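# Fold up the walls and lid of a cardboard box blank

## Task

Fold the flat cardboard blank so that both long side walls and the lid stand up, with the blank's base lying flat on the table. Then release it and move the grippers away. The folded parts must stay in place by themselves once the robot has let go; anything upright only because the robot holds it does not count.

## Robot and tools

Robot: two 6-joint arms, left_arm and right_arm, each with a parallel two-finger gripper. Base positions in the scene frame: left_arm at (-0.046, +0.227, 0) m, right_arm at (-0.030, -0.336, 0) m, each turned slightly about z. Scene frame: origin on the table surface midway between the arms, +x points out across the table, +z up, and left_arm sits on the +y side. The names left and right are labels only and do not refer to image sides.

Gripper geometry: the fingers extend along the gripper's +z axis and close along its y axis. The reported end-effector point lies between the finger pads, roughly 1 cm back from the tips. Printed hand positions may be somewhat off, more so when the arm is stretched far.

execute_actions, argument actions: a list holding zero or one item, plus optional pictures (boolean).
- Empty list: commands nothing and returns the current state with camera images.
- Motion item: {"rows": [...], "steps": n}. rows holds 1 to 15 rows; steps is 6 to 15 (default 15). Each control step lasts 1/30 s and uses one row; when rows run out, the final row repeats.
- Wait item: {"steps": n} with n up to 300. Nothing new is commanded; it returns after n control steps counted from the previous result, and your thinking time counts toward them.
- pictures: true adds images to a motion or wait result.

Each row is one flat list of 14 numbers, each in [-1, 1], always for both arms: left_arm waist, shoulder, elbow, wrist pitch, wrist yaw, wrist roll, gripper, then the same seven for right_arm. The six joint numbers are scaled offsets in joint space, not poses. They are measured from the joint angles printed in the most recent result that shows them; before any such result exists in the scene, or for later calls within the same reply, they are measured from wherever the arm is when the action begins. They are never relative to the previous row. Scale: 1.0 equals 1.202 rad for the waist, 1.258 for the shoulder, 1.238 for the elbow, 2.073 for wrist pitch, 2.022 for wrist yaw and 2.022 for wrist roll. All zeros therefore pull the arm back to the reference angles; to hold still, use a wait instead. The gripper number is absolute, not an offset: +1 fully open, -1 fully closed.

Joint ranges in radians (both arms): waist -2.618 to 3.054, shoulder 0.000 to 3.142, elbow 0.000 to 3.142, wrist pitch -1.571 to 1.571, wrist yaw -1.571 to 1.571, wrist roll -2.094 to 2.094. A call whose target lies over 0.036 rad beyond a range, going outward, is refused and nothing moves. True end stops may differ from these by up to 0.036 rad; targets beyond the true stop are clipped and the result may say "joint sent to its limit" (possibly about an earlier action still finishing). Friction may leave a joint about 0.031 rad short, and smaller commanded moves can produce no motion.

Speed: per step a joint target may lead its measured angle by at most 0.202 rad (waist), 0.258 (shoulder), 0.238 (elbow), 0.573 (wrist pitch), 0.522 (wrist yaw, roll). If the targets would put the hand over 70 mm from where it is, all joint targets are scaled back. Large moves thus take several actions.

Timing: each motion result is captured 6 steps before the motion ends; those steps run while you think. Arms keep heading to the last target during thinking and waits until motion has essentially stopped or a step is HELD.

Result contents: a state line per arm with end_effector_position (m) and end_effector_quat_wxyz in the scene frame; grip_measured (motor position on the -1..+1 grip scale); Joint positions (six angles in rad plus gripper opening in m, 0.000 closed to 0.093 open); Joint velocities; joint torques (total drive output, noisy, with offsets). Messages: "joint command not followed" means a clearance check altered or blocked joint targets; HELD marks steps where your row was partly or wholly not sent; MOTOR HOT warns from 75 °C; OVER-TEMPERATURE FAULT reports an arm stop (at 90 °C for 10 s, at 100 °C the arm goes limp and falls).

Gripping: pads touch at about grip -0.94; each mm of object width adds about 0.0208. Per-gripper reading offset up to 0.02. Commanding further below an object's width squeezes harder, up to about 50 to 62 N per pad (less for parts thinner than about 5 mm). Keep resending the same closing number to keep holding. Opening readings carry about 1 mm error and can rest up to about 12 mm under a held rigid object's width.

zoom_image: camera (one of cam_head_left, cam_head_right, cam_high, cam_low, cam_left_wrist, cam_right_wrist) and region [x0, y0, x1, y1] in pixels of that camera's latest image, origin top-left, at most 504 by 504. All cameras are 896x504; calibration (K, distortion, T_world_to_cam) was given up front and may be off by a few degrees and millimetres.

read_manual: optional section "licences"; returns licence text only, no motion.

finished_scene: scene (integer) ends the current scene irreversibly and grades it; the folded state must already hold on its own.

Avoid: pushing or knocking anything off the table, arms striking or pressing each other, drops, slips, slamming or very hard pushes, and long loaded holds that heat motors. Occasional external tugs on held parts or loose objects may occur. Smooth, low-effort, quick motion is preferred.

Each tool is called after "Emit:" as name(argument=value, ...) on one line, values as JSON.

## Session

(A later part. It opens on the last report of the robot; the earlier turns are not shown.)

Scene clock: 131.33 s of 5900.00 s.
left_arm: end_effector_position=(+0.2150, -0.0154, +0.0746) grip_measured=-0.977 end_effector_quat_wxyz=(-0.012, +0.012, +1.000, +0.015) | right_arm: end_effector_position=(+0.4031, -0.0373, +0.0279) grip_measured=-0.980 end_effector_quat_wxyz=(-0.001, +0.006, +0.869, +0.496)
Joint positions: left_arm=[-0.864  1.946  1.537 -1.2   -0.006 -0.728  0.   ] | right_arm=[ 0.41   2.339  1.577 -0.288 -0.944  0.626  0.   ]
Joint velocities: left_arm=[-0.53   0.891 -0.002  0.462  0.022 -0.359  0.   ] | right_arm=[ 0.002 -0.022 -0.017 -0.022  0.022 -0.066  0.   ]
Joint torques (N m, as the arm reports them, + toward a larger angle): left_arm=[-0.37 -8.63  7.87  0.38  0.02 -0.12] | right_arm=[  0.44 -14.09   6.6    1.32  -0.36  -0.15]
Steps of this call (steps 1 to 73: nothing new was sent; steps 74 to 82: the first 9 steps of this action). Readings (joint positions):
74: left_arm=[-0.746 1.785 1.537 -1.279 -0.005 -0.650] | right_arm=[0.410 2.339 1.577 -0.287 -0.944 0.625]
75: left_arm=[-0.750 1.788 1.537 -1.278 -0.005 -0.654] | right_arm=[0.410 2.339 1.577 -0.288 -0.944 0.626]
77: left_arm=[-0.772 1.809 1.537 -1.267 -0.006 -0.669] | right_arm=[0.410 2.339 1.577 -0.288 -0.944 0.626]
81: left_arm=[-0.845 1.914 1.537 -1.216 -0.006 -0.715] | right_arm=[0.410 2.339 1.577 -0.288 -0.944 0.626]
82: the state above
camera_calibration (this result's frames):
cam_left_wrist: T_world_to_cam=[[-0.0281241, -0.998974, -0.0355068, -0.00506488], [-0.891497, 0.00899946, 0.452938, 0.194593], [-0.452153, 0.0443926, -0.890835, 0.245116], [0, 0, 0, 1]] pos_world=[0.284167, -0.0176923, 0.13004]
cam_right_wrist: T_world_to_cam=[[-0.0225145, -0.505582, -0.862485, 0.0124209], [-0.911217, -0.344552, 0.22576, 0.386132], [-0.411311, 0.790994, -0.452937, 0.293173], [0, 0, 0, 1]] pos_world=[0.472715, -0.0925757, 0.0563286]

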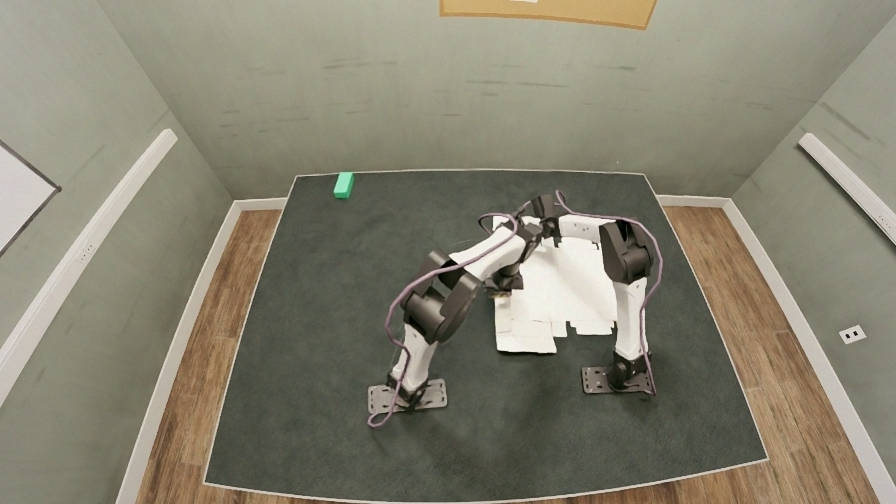

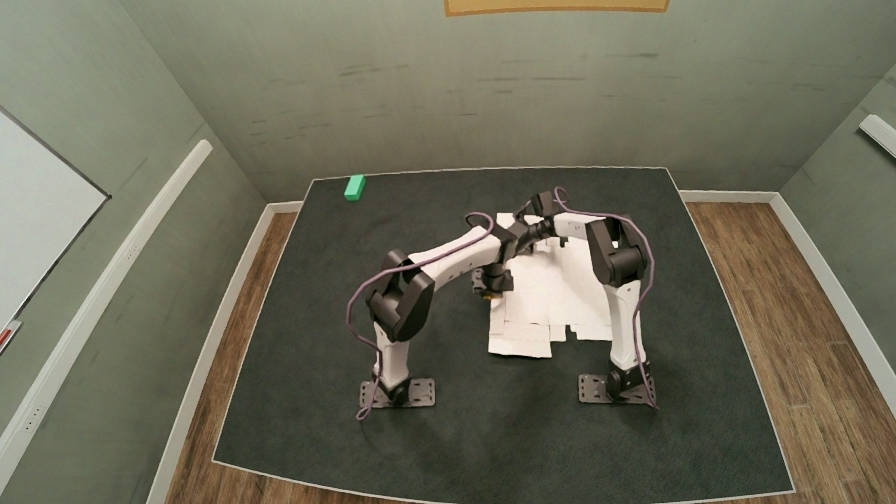

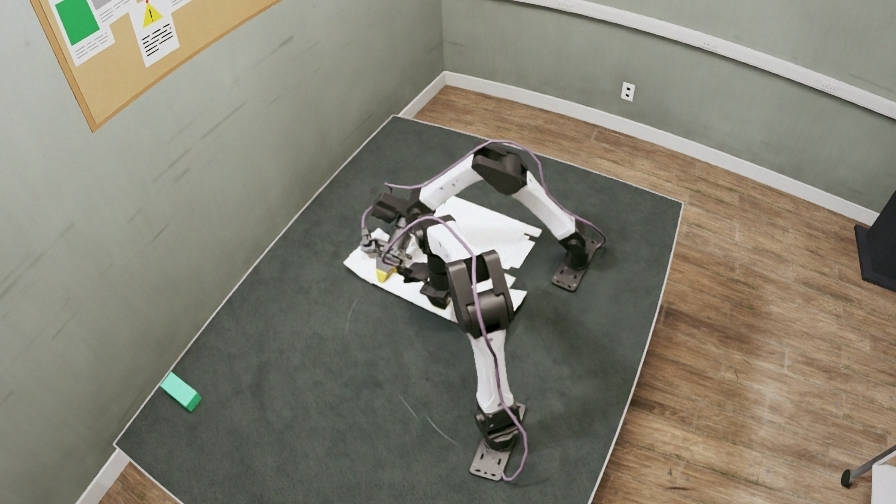

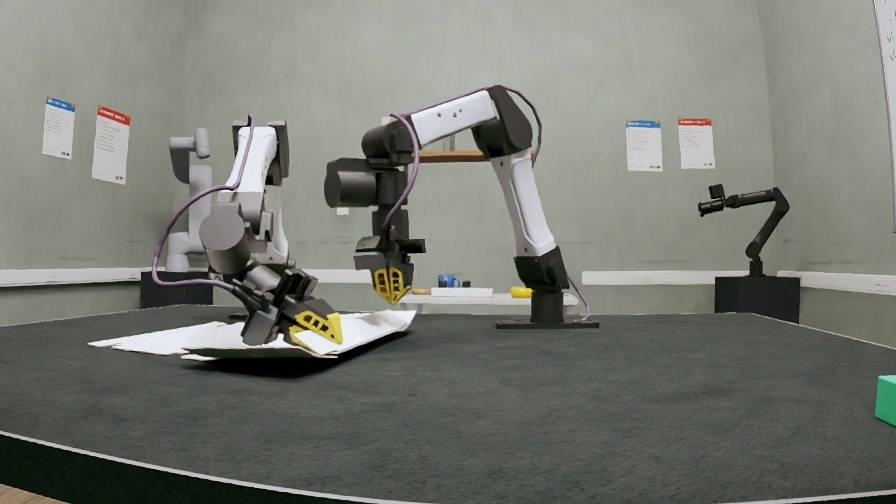

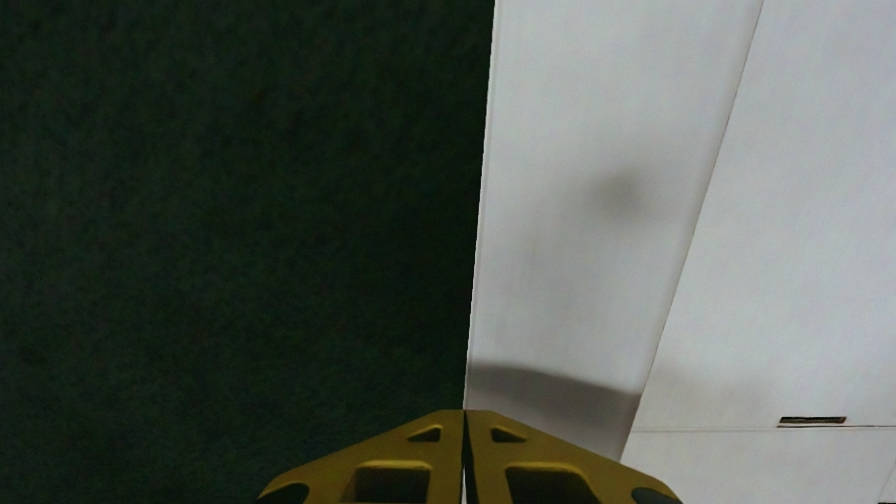

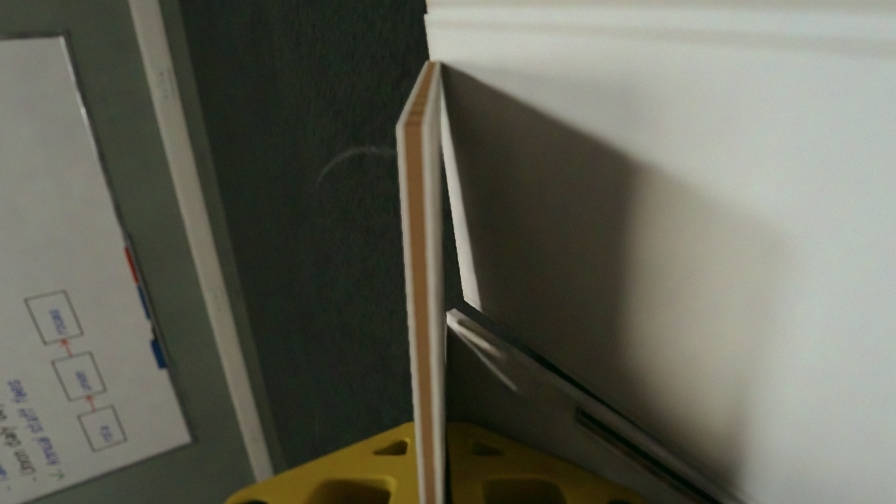

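Emit:
execute_actions(actions=[], pictures=true)

Scene clock: 131.53 s of 5900.00 s.
left_arm: end_effector_position=(+0.2078, -0.0340, +0.0421) grip_measured=-0.977 end_effector_quat_wxyz=(-0.023, +0.013, +0.999, +0.032) | right_arm: end_effector_position=(+0.4031, -0.0387, +0.0244) grip_measured=-0.980 end_effector_quat_wxyz=(-0.000, +0.008, +0.872, +0.489)
Joint positions: left_arm=[-0.918  2.04   1.538 -1.147 -0.013 -0.78   0.   ] | right_arm=[ 0.41   2.341  1.577 -0.295 -0.93   0.621  0.   ]
Joint velocities: left_arm=[ 0.002 -0.002  0.066 -0.022 -0.095 -0.198  0.   ] | right_arm=[-0.012  0.002  0.007 -0.095  0.037  0.022  0.   ]
Joint torques (N m, as the arm reports them, + toward a larger angle): left_arm=[  0.19 -10.43   7.43   0.75   0.06  -0.15] | right_arm=[  0.38 -14.34   6.54   1.44  -0.54  -0.08]
Kept back: nothing.
Steps of this call (steps 1 to 6: the last 6 steps of your previous action). Readings (joint positions):
1: left_arm=[-0.882 1.977 1.537 -1.183 -0.006 -0.742] | right_arm=[0.410 2.339 1.577 -0.288 -0.944 0.626]
2: left_arm=[-0.898 2.004 1.537 -1.167 -0.006 -0.753] | right_arm=[0.410 2.339 1.577 -0.288 -0.944 0.626]
4: left_arm=[-0.918 2.038 1.537 -1.149 -0.012 -0.770] | right_arm=[0.410 2.339 1.577 -0.291 -0.936 0.621]
6: the state above
camera_calibration (this result's frames):
cam_left_wrist: T_world_to_cam=[[-0.0316161, -0.997074, -0.0696028, -0.0228449], [-0.881667, -0.00498153, 0.471846, 0.19974], [-0.470812, 0.0762844, -0.878929, 0.21819], [0, 0, 0, 1]] pos_world=[0.278108, -0.0384275, 0.0959366]
cam_right_wrist: T_world_to_cam=[[-0.0256248, -0.517756, -0.855144, 0.00929826], [-0.912317, -0.337599, 0.231741, 0.38704], [-0.408681, 0.786101, -0.463707, 0.291724], [0, 0, 0, 1]] pos_world=[0.472563, -0.0938459, 0.0535327]

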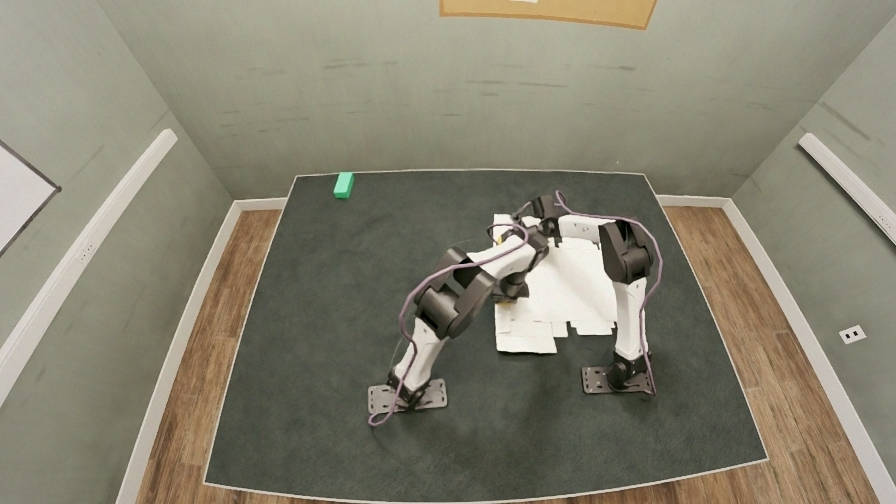

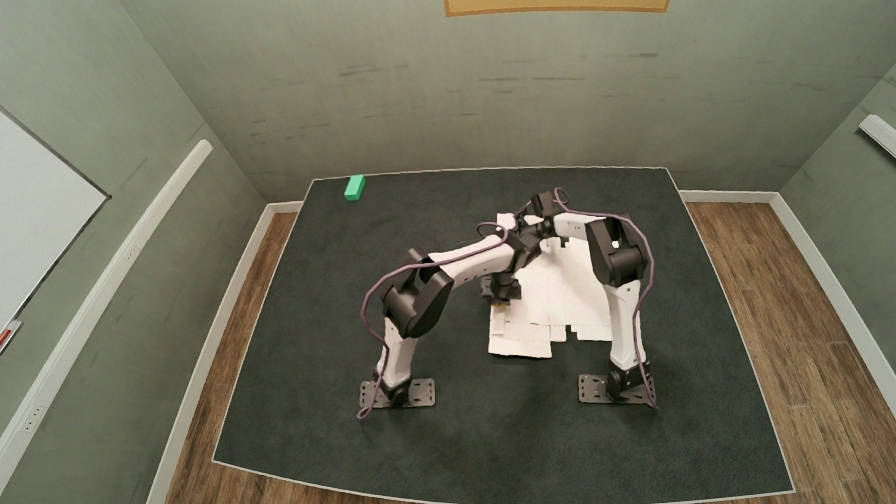

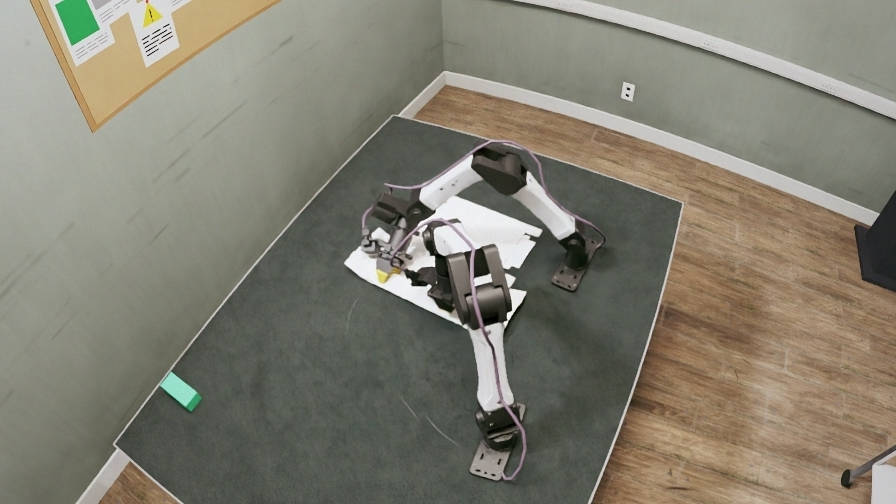

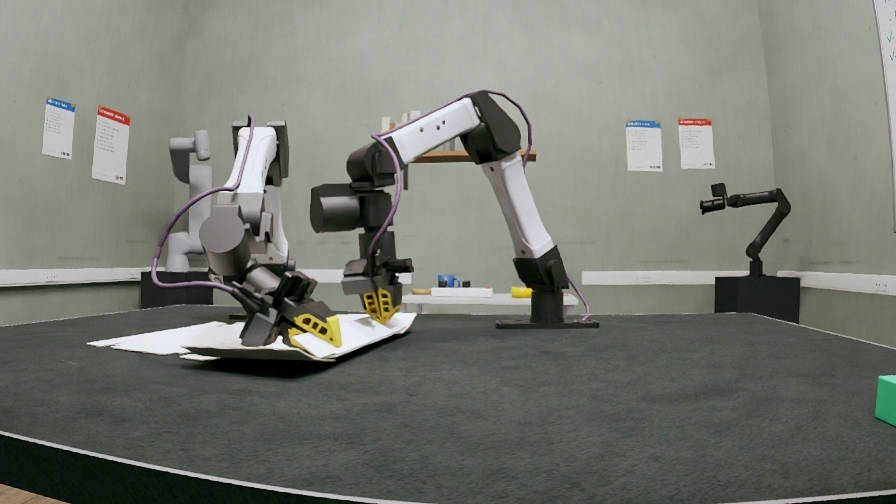

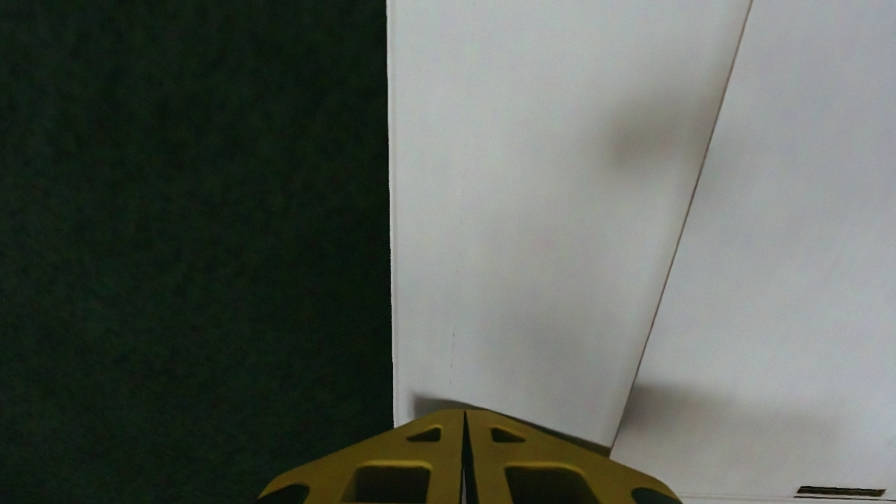

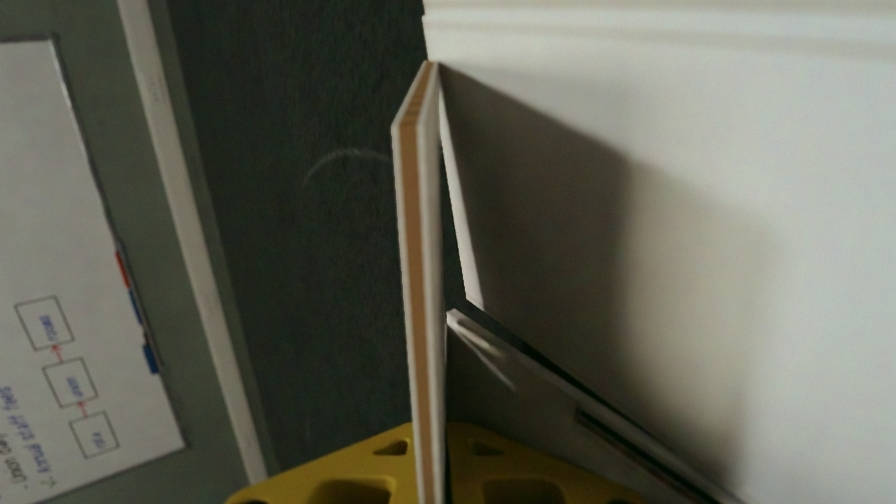

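Emit:
execute_actions(actions=[{"rows": [[0.0006,0.0012,-0.0047,0.0067,0.0005,-0.0007,-1, 0,0,0,0,0,0,-0.8],[0.0012,0.0023,-0.0095,0.0133,0.0011,-0.0013,-1, 0,0,0,0,0,0,-0.8],[0.0019,0.0035,-0.0142,0.02,0.0016,-0.002,-1, 0,0,0,0,0,0,-0.8],[0.0025,0.0047,-0.0189,0.0267,0.0021,-0.0027,-1, -0.0074,-0.0053,0.0019,-0.0107,-0.0016,-0.0084,-0.8],[0.0031,0.0058,-0.0237,0.0334,0.0027,-0.0033,-1, -0.0148,-0.0106,0.0038,-0.0214,-0.0032,-0.0167,-0.8],[0.0037,0.007,-0.0284,0.04,0.0032,-0.004,-1, -0.0221,-0.0159,0.0057,-0.0322,-0.0049,-0.0251,-0.8],[0.0044,0.0082,-0.0331,0.0467,0.0037,-0.0047,-1, -0.0295,-0.0212,0.0076,-0.0429,-0.0065,-0.0334,-0.8],[0.005,0.0093,-0.0379,0.0534,0.0043,-0.0053,-1, -0.0369,-0.0265,0.0094,-0.0536,-0.0081,-0.0418,-0.8],[0.0056,0.0105,-0.0426,0.0601,0.0048,-0.006,-1, -0.0443,-0.0318,0.0113,-0.0643,-0.0097,-0.0501,-0.8],[0.0062,0.0117,-0.0473,0.0667,0.0053,-0.0067,-1, -0.0516,-0.0371,0.0132,-0.0751,-0.0114,-0.0585,-0.8],[0.0069,0.0128,-0.0521,0.0734,0.0059,-0.0073,-1, -0.059,-0.0424,0.0151,-0.0858,-0.013,-0.0668,-0.8],[0.0075,0.014,-0.0568,0.0801,0.0064,-0.008,-1, -0.0664,-0.0477,0.017,-0.0965,-0.0146,-0.0752,-0.8]], "steps": 15}], pictures=false)

Emit:
execute_actions(actions=[{"steps": 12}], pictures=true)

Scene clock: 133.90 s of 5900.00 s.
left_arm: end_effector_position=(+0.2112, -0.0380, +0.0367) grip_measured=-0.977 end_effector_quat_wxyz=(-0.013, +0.006, +1.000, +0.022) | right_arm: end_effector_position=(+0.4026, -0.0492, +0.0246) grip_measured=-0.801 end_effector_quat_wxyz=(-0.000, +0.006, +0.876, +0.483)
Joint positions: left_arm=[-0.918  2.04   1.517 -1.098 -0.011 -0.793  0.   ] | right_arm=[ 0.391  2.332  1.577 -0.343 -0.929  0.575  0.007]
Joint velocities: left_arm=[-0.002 -0.012 -0.105  0.286  0.037 -0.037  0.   ] | right_arm=[-0.237 -0.09  -0.012 -0.505  0.022 -0.3    0.001]
Joint torques (N m, as the arm reports them, + toward a larger angle): left_arm=[ 0.75 -9.15  3.8   0.69  0.02 -0.04] | right_arm=[ -1.21 -16.21   7.66   1.09  -0.62  -0.26]
Steps of this call (steps 1 to 30: the robot went on to your last target; steps 31 to 62: nothing new was sent; steps 63 to 71: the first 9 steps of this action). Readings (joint positions):
63: left_arm=[-0.918 2.040 1.541 -1.147 -0.013 -0.798] | right_arm=[0.410 2.341 1.577 -0.295 -0.930 0.621]
64: left_arm=[-0.918 2.040 1.541 -1.147 -0.013 -0.796] | right_arm=[0.410 2.341 1.577 -0.295 -0.930 0.621]
66: left_arm=[-0.918 2.040 1.541 -1.145 -0.013 -0.794] | right_arm=[0.410 2.341 1.577 -0.296 -0.930 0.618]
70: left_arm=[-0.918 2.040 1.523 -1.109 -0.012 -0.793] | right_arm=[0.398 2.337 1.577 -0.327 -0.931 0.587]
71: the state above

Scene clock: 134.30 s of 5900.00 s.
left_arm: end_effector_position=(+0.2198, -0.0471, +0.0291) grip_measured=-0.977 end_effector_quat_wxyz=(+0.008, +0.006, +1.000, -0.000) | right_arm: end_effector_position=(+0.4029, -0.0801, +0.0357) grip_measured=-0.800 end_effector_quat_wxyz=(-0.002, +0.011, +0.878, +0.478)
Joint positions: left_arm=[-0.918  2.04   1.487 -1.007 -0.01  -0.793  0.   ] | right_arm=[ 0.328  2.294  1.577 -0.467 -0.944  0.482  0.007]
Joint velocities: left_arm=[-0.017 -0.017 -0.002  0.066  0.051 -0.037  0.   ] | right_arm=[ 0.007 -0.002  0.017 -0.095  0.007 -0.11   0.001]
Joint torques (N m, as the arm reports them, + toward a larger angle): left_arm=[ 0.97 -8.82  4.27  0.57  0.09 -0.07] | right_arm=[  0.67 -14.77   8.14   0.85  -0.55  -0.18]
Kept back: nothing.
Steps of this call (steps 1 to 6: the last 6 steps of your previous action; steps 7 to 12: the robot went on to your last target). Readings (joint positions):
1: left_arm=[-0.918 2.040 1.513 -1.087 -0.011 -0.793] | right_arm=[0.382 2.329 1.577 -0.361 -0.930 0.563]
2: left_arm=[-0.918 2.040 1.507 -1.071 -0.011 -0.793] | right_arm=[0.371 2.324 1.577 -0.380 -0.933 0.548]
4: left_arm=[-0.918 2.040 1.494 -1.045 -0.011 -0.793] | right_arm=[0.350 2.310 1.577 -0.415 -0.938 0.522]
8: left_arm=[-0.918 2.040 1.487 -1.020 -0.010 -0.793] | right_arm=[0.328 2.294 1.577 -0.451 -0.942 0.495]
12: the state above
camera_calibration (this result's frames):
cam_left_wrist: T_world_to_cam=[[-0.016316, -0.99985, -0.00588127, -0.0417899], [-0.908455, 0.012367, 0.4178, 0.224717], [-0.417664, 0.0121597, -0.90852, 0.199606], [0, 0, 0, 1]] pos_world=[0.286832, -0.0469898, 0.0872139]
cam_right_wrist: T_world_to_cam=[[-0.0314766, -0.539711, -0.841261, -0.00243073], [-0.911934, -0.329017, 0.245201, 0.370251], [-0.409127, 0.774893, -0.481825, 0.329305], [0, 0, 0, 1]] pos_world=[0.472296, -0.134669, 0.0658364]

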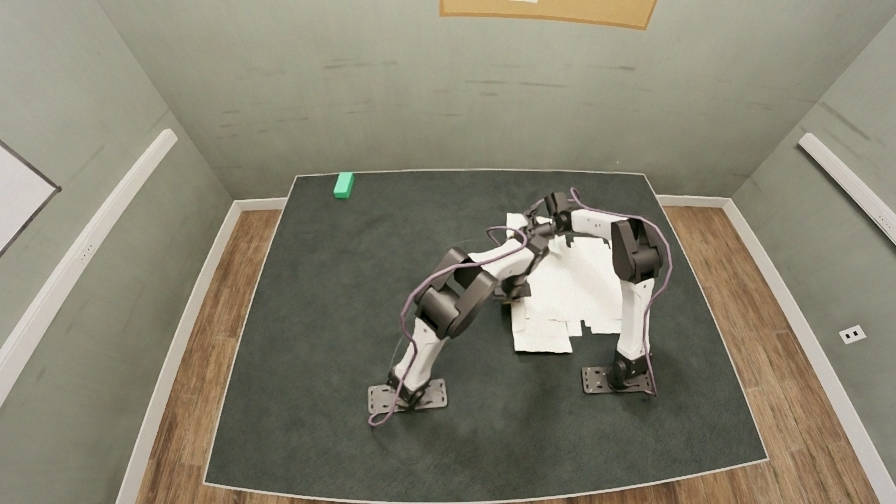

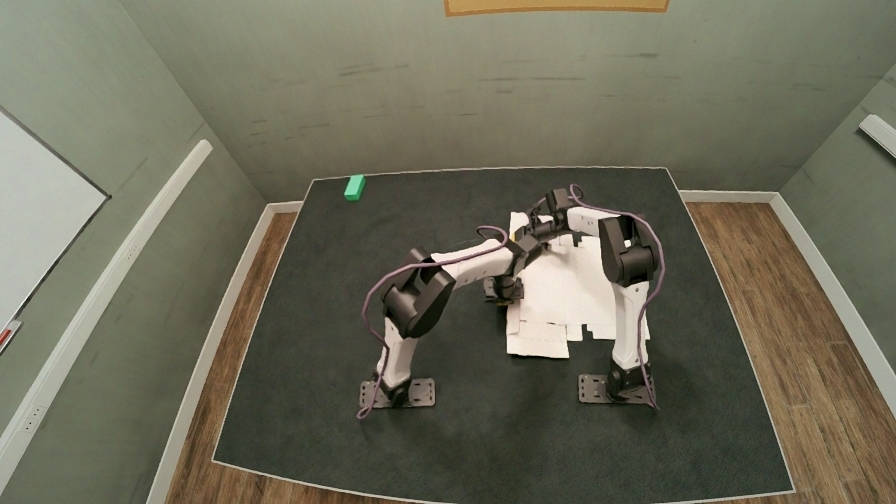

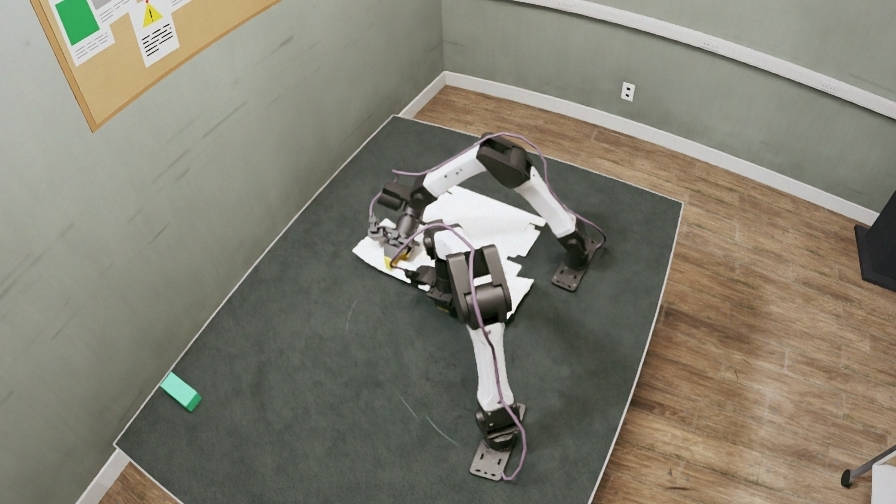

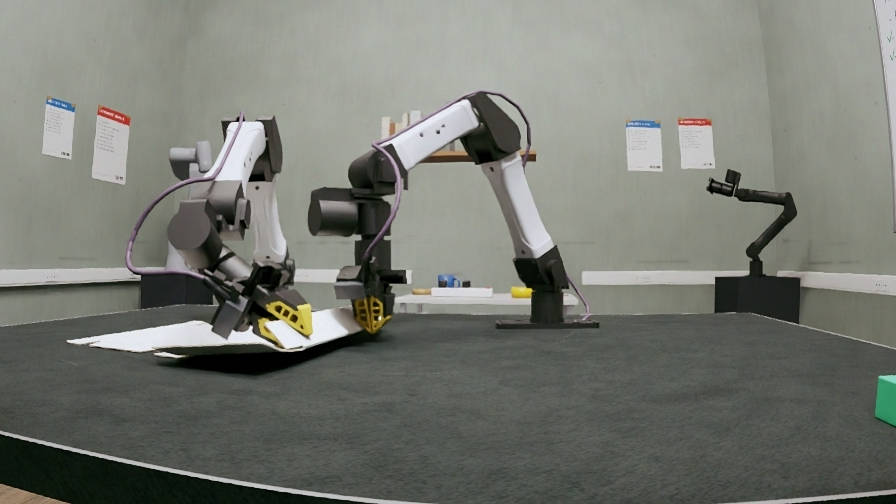

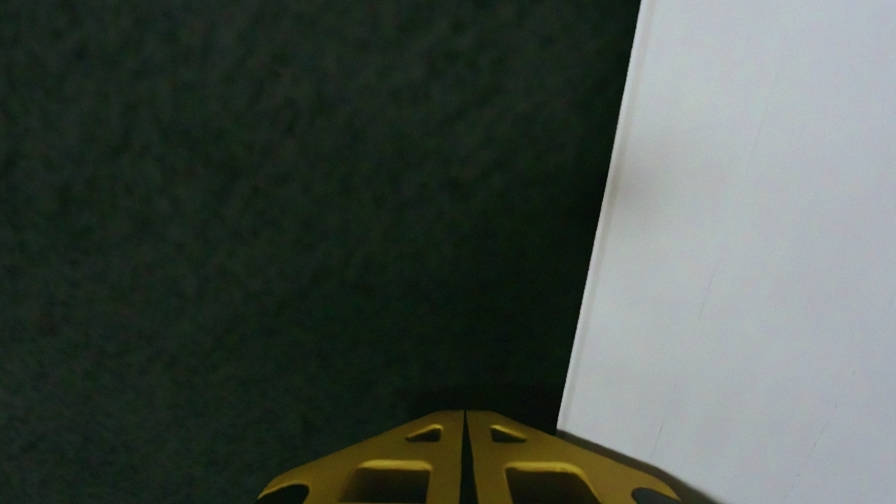

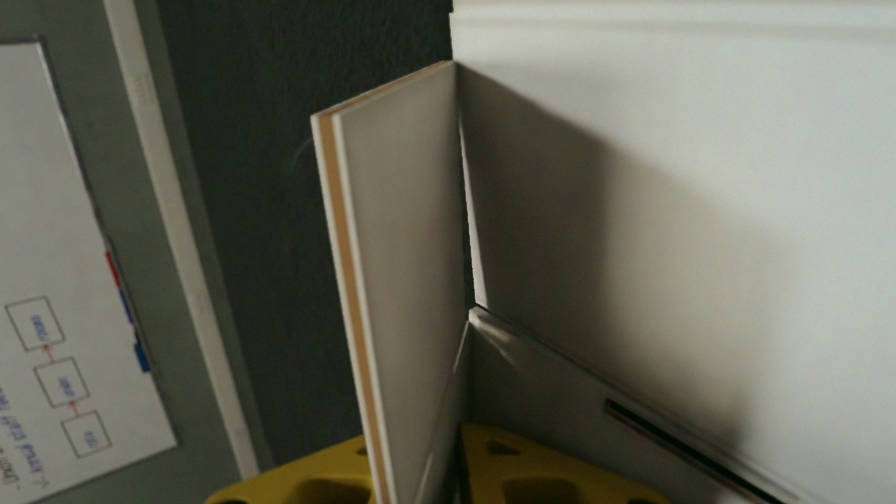

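Emit:
execute_actions(actions=[{"rows": [[0,-0.002,0.0106,-0.0081,0,0,-1, 0,0,0,0,0,0,-0.3],[0,-0.004,0.0212,-0.0161,0,0,-1, 0,0,0,0,0,0,-0.3],[0,-0.006,0.0318,-0.0242,0,0,-1, 0,0,0,0,0,0,-0.3],[0,-0.008,0.0424,-0.0322,0,0,-1, -0.0082,-0.0038,0.0042,-0.0112,-0.0027,-0.0093,-0.3],[0,-0.01,0.053,-0.0403,0,0,-1, -0.0164,-0.0076,0.0085,-0.0224,-0.0053,-0.0186,-0.3],[0,-0.012,0.0636,-0.0484,0,0,-1, -0.0246,-0.0113,0.0127,-0.0336,-0.008,-0.0278,-0.3],[0,-0.014,0.0742,-0.0564,0,0,-1, -0.0329,-0.0151,0.017,-0.0449,-0.0107,-0.0371,-0.3],[0,-0.016,0.0848,-0.0645,0,0,-1, -0.0411,-0.0189,0.0212,-0.0561,-0.0133,-0.0464,-0.3],[0,-0.018,0.0954,-0.0725,0,0,-1, -0.0493,-0.0227,0.0254,-0.0673,-0.016,-0.0557,-0.3],[0,-0.02,0.106,-0.0806,0,0,-1, -0.0575,-0.0264,0.0297,-0.0785,-0.0186,-0.0649,-0.3],[0,-0.02,0.106,-0.0806,0,0,-1, -0.0657,-0.0302,0.0339,-0.0897,-0.0213,-0.0742,-0.3]], "steps": 15}], pictures=false)

Emit:
execute_actions(actions=[{"steps": 12}], pictures=true)

Scene clock: 137.40 s of 5900.00 s.
left_arm: end_effector_position=(+0.2231, -0.0506, +0.0471) grip_measured=-0.977 end_effector_quat_wxyz=(+0.007, +0.006, +1.000, +0.000) | right_arm: end_effector_position=(+0.3996, -0.0916, +0.0337) grip_measured=-0.302 end_effector_quat_wxyz=(-0.008, +0.009, +0.879, +0.476)
Joint positions: left_arm=[-0.918  2.04   1.561 -1.082 -0.01  -0.793  0.   ] | right_arm=[ 0.304  2.294  1.577 -0.521 -0.954  0.429  0.031]
Joint velocities: left_arm=[-0.022  0.012  0.388 -0.344 -0.037 -0.081  0.   ] | right_arm=[-0.281 -0.051  0.012 -0.388 -0.125 -0.418 -0.001]
Joint torques (N m, as the arm reports them, + toward a larger angle): left_arm=[  0.2  -11.98   7.36   0.2   -0.03  -0.04] | right_arm=[ -1.12 -15.81   8.96   0.79  -0.48  -0.19]
Steps of this call (steps 1 to 30: the robot went on to your last target; steps 31 to 84: nothing new was sent; steps 85 to 93: the first 9 steps of this action). Readings (joint positions):
85: left_arm=[-0.918 2.040 1.487 -1.000 -0.010 -0.793] | right_arm=[0.328 2.294 1.577 -0.473 -0.945 0.473]
86: left_arm=[-0.918 2.040 1.487 -1.003 -0.010 -0.793] | right_arm=[0.328 2.294 1.577 -0.473 -0.945 0.473]
88: left_arm=[-0.918 2.040 1.496 -1.021 -0.010 -0.793] | right_arm=[0.328 2.294 1.577 -0.473 -0.945 0.473]
92: left_arm=[-0.918 2.040 1.547 -1.070 -0.010 -0.793] | right_arm=[0.313 2.294 1.577 -0.506 -0.951 0.442]
93: the state above

Scene clock: 137.80 s of 5900.00 s.
left_arm: end_effector_position=(+0.2196, -0.0469, +0.0586) grip_measured=-0.977 end_effector_quat_wxyz=(-0.001, +0.006, +1.000, +0.009) | right_arm: end_effector_position=(+0.4006, -0.1180, +0.0439) grip_measured=-0.301 end_effector_quat_wxyz=(-0.009, +0.015, +0.879, +0.477)
Joint positions: left_arm=[-0.918  2.033  1.598 -1.15  -0.01  -0.793  0.   ] | right_arm=[ 0.245  2.274  1.593 -0.631 -0.971  0.346  0.031]
Joint velocities: left_arm=[ 0.002 -0.002 -0.027 -0.022 -0.007 -0.051  0.   ] | right_arm=[ 0.007 -0.012 -0.017 -0.11  -0.007 -0.066 -0.   ]
Joint torques (N m, as the arm reports them, + toward a larger angle): left_arm=[  0.18 -11.64   7.48   0.15  -0.01  -0.05] | right_arm=[  0.72 -14.95   8.47   0.75  -0.56  -0.23]
Kept back: nothing.
Steps of this call (steps 1 to 6: the last 6 steps of your previous action; steps 7 to 12: the robot went on to your last target). Readings (joint positions):
1: left_arm=[-0.918 2.040 1.575 -1.096 -0.010 -0.793] | right_arm=[0.293 2.292 1.577 -0.538 -0.956 0.415]
2: left_arm=[-0.918 2.039 1.586 -1.106 -0.010 -0.793] | right_arm=[0.281 2.290 1.578 -0.559 -0.960 0.399]
4: left_arm=[-0.918 2.035 1.596 -1.120 -0.010 -0.793] | right_arm=[0.260 2.285 1.585 -0.589 -0.963 0.376]
8: left_arm=[-0.918 2.033 1.598 -1.141 -0.010 -0.793] | right_arm=[0.244 2.275 1.593 -0.617 -0.968 0.355]
12: the state above
camera_calibration (this result's frames):
cam_left_wrist: T_world_to_cam=[[-0.0165807, -0.999574, -0.0240182, -0.0402758], [-0.900914, 0.00451647, 0.433974, 0.209254], [-0.433681, 0.0288339, -0.900605, 0.230113], [0, 0, 0, 1]] pos_world=[0.287647, -0.0478388, 0.115463]
cam_right_wrist: T_world_to_cam=[[-0.0453493, -0.542065, -0.839112, -0.0108671], [-0.907807, -0.32821, 0.261085, 0.351443], [-0.41693, 0.773591, -0.477206, 0.364485], [0, 0, 0, 1]] pos_world=[0.470514, -0.172506, 0.0730591]

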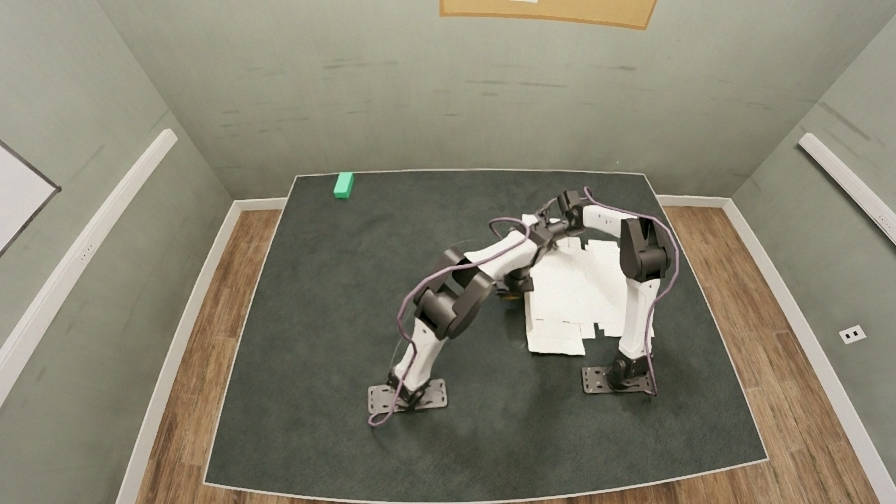

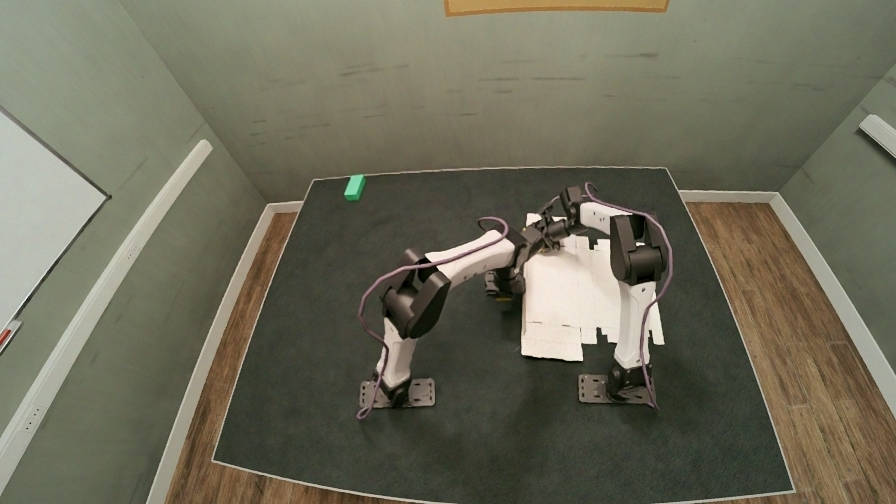

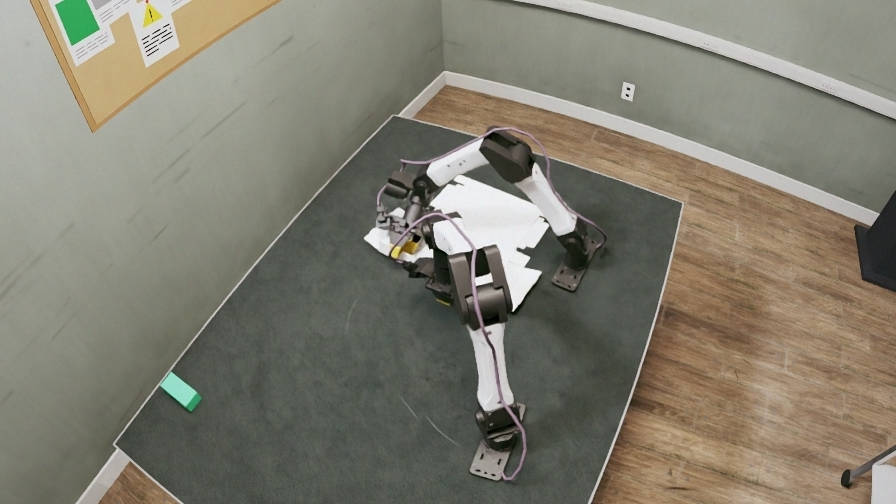

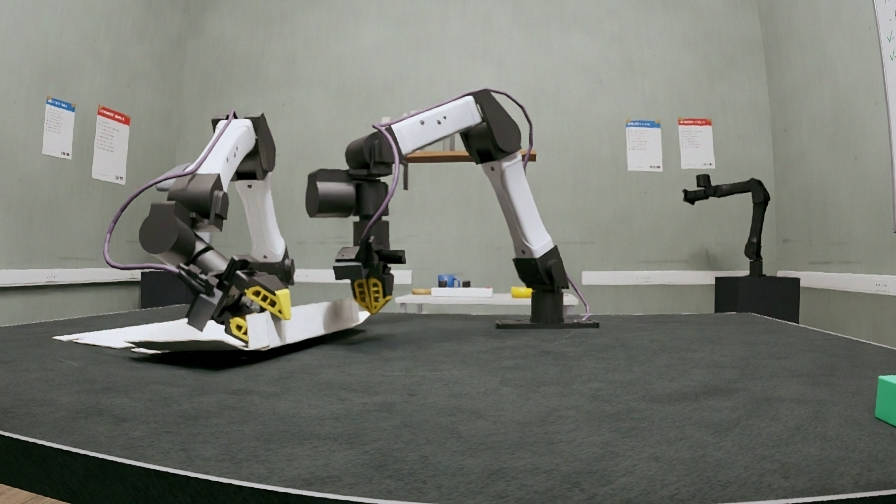

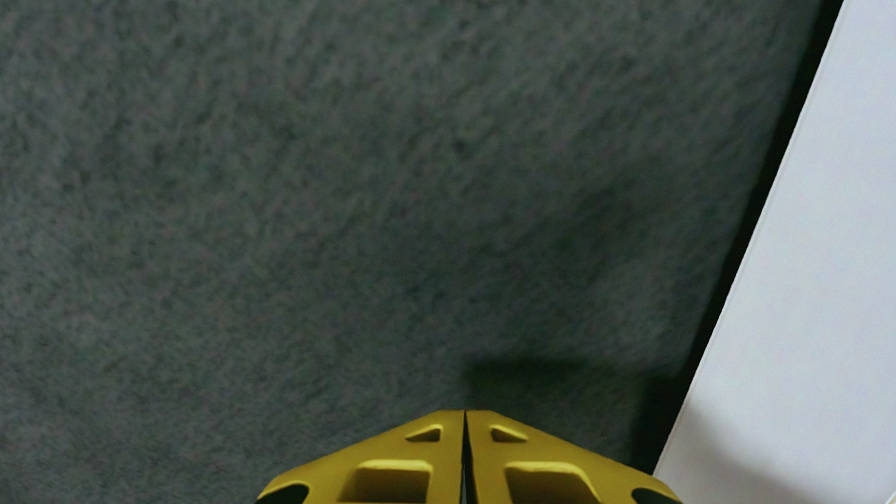

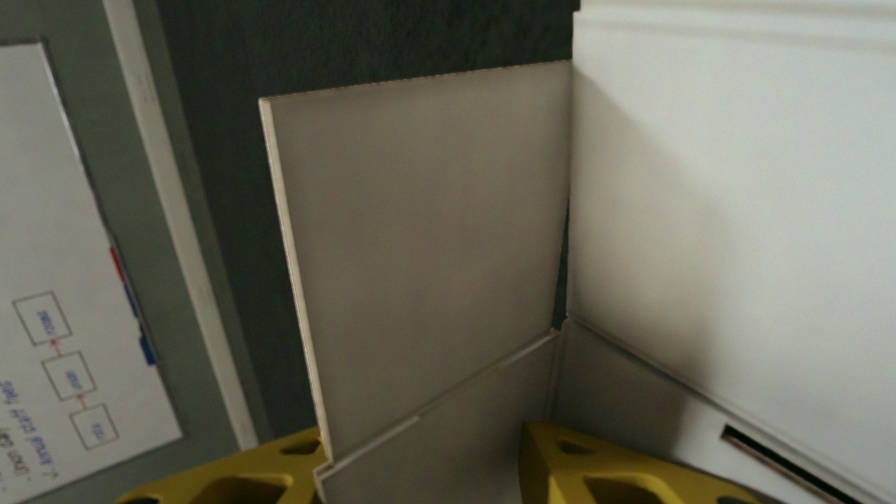

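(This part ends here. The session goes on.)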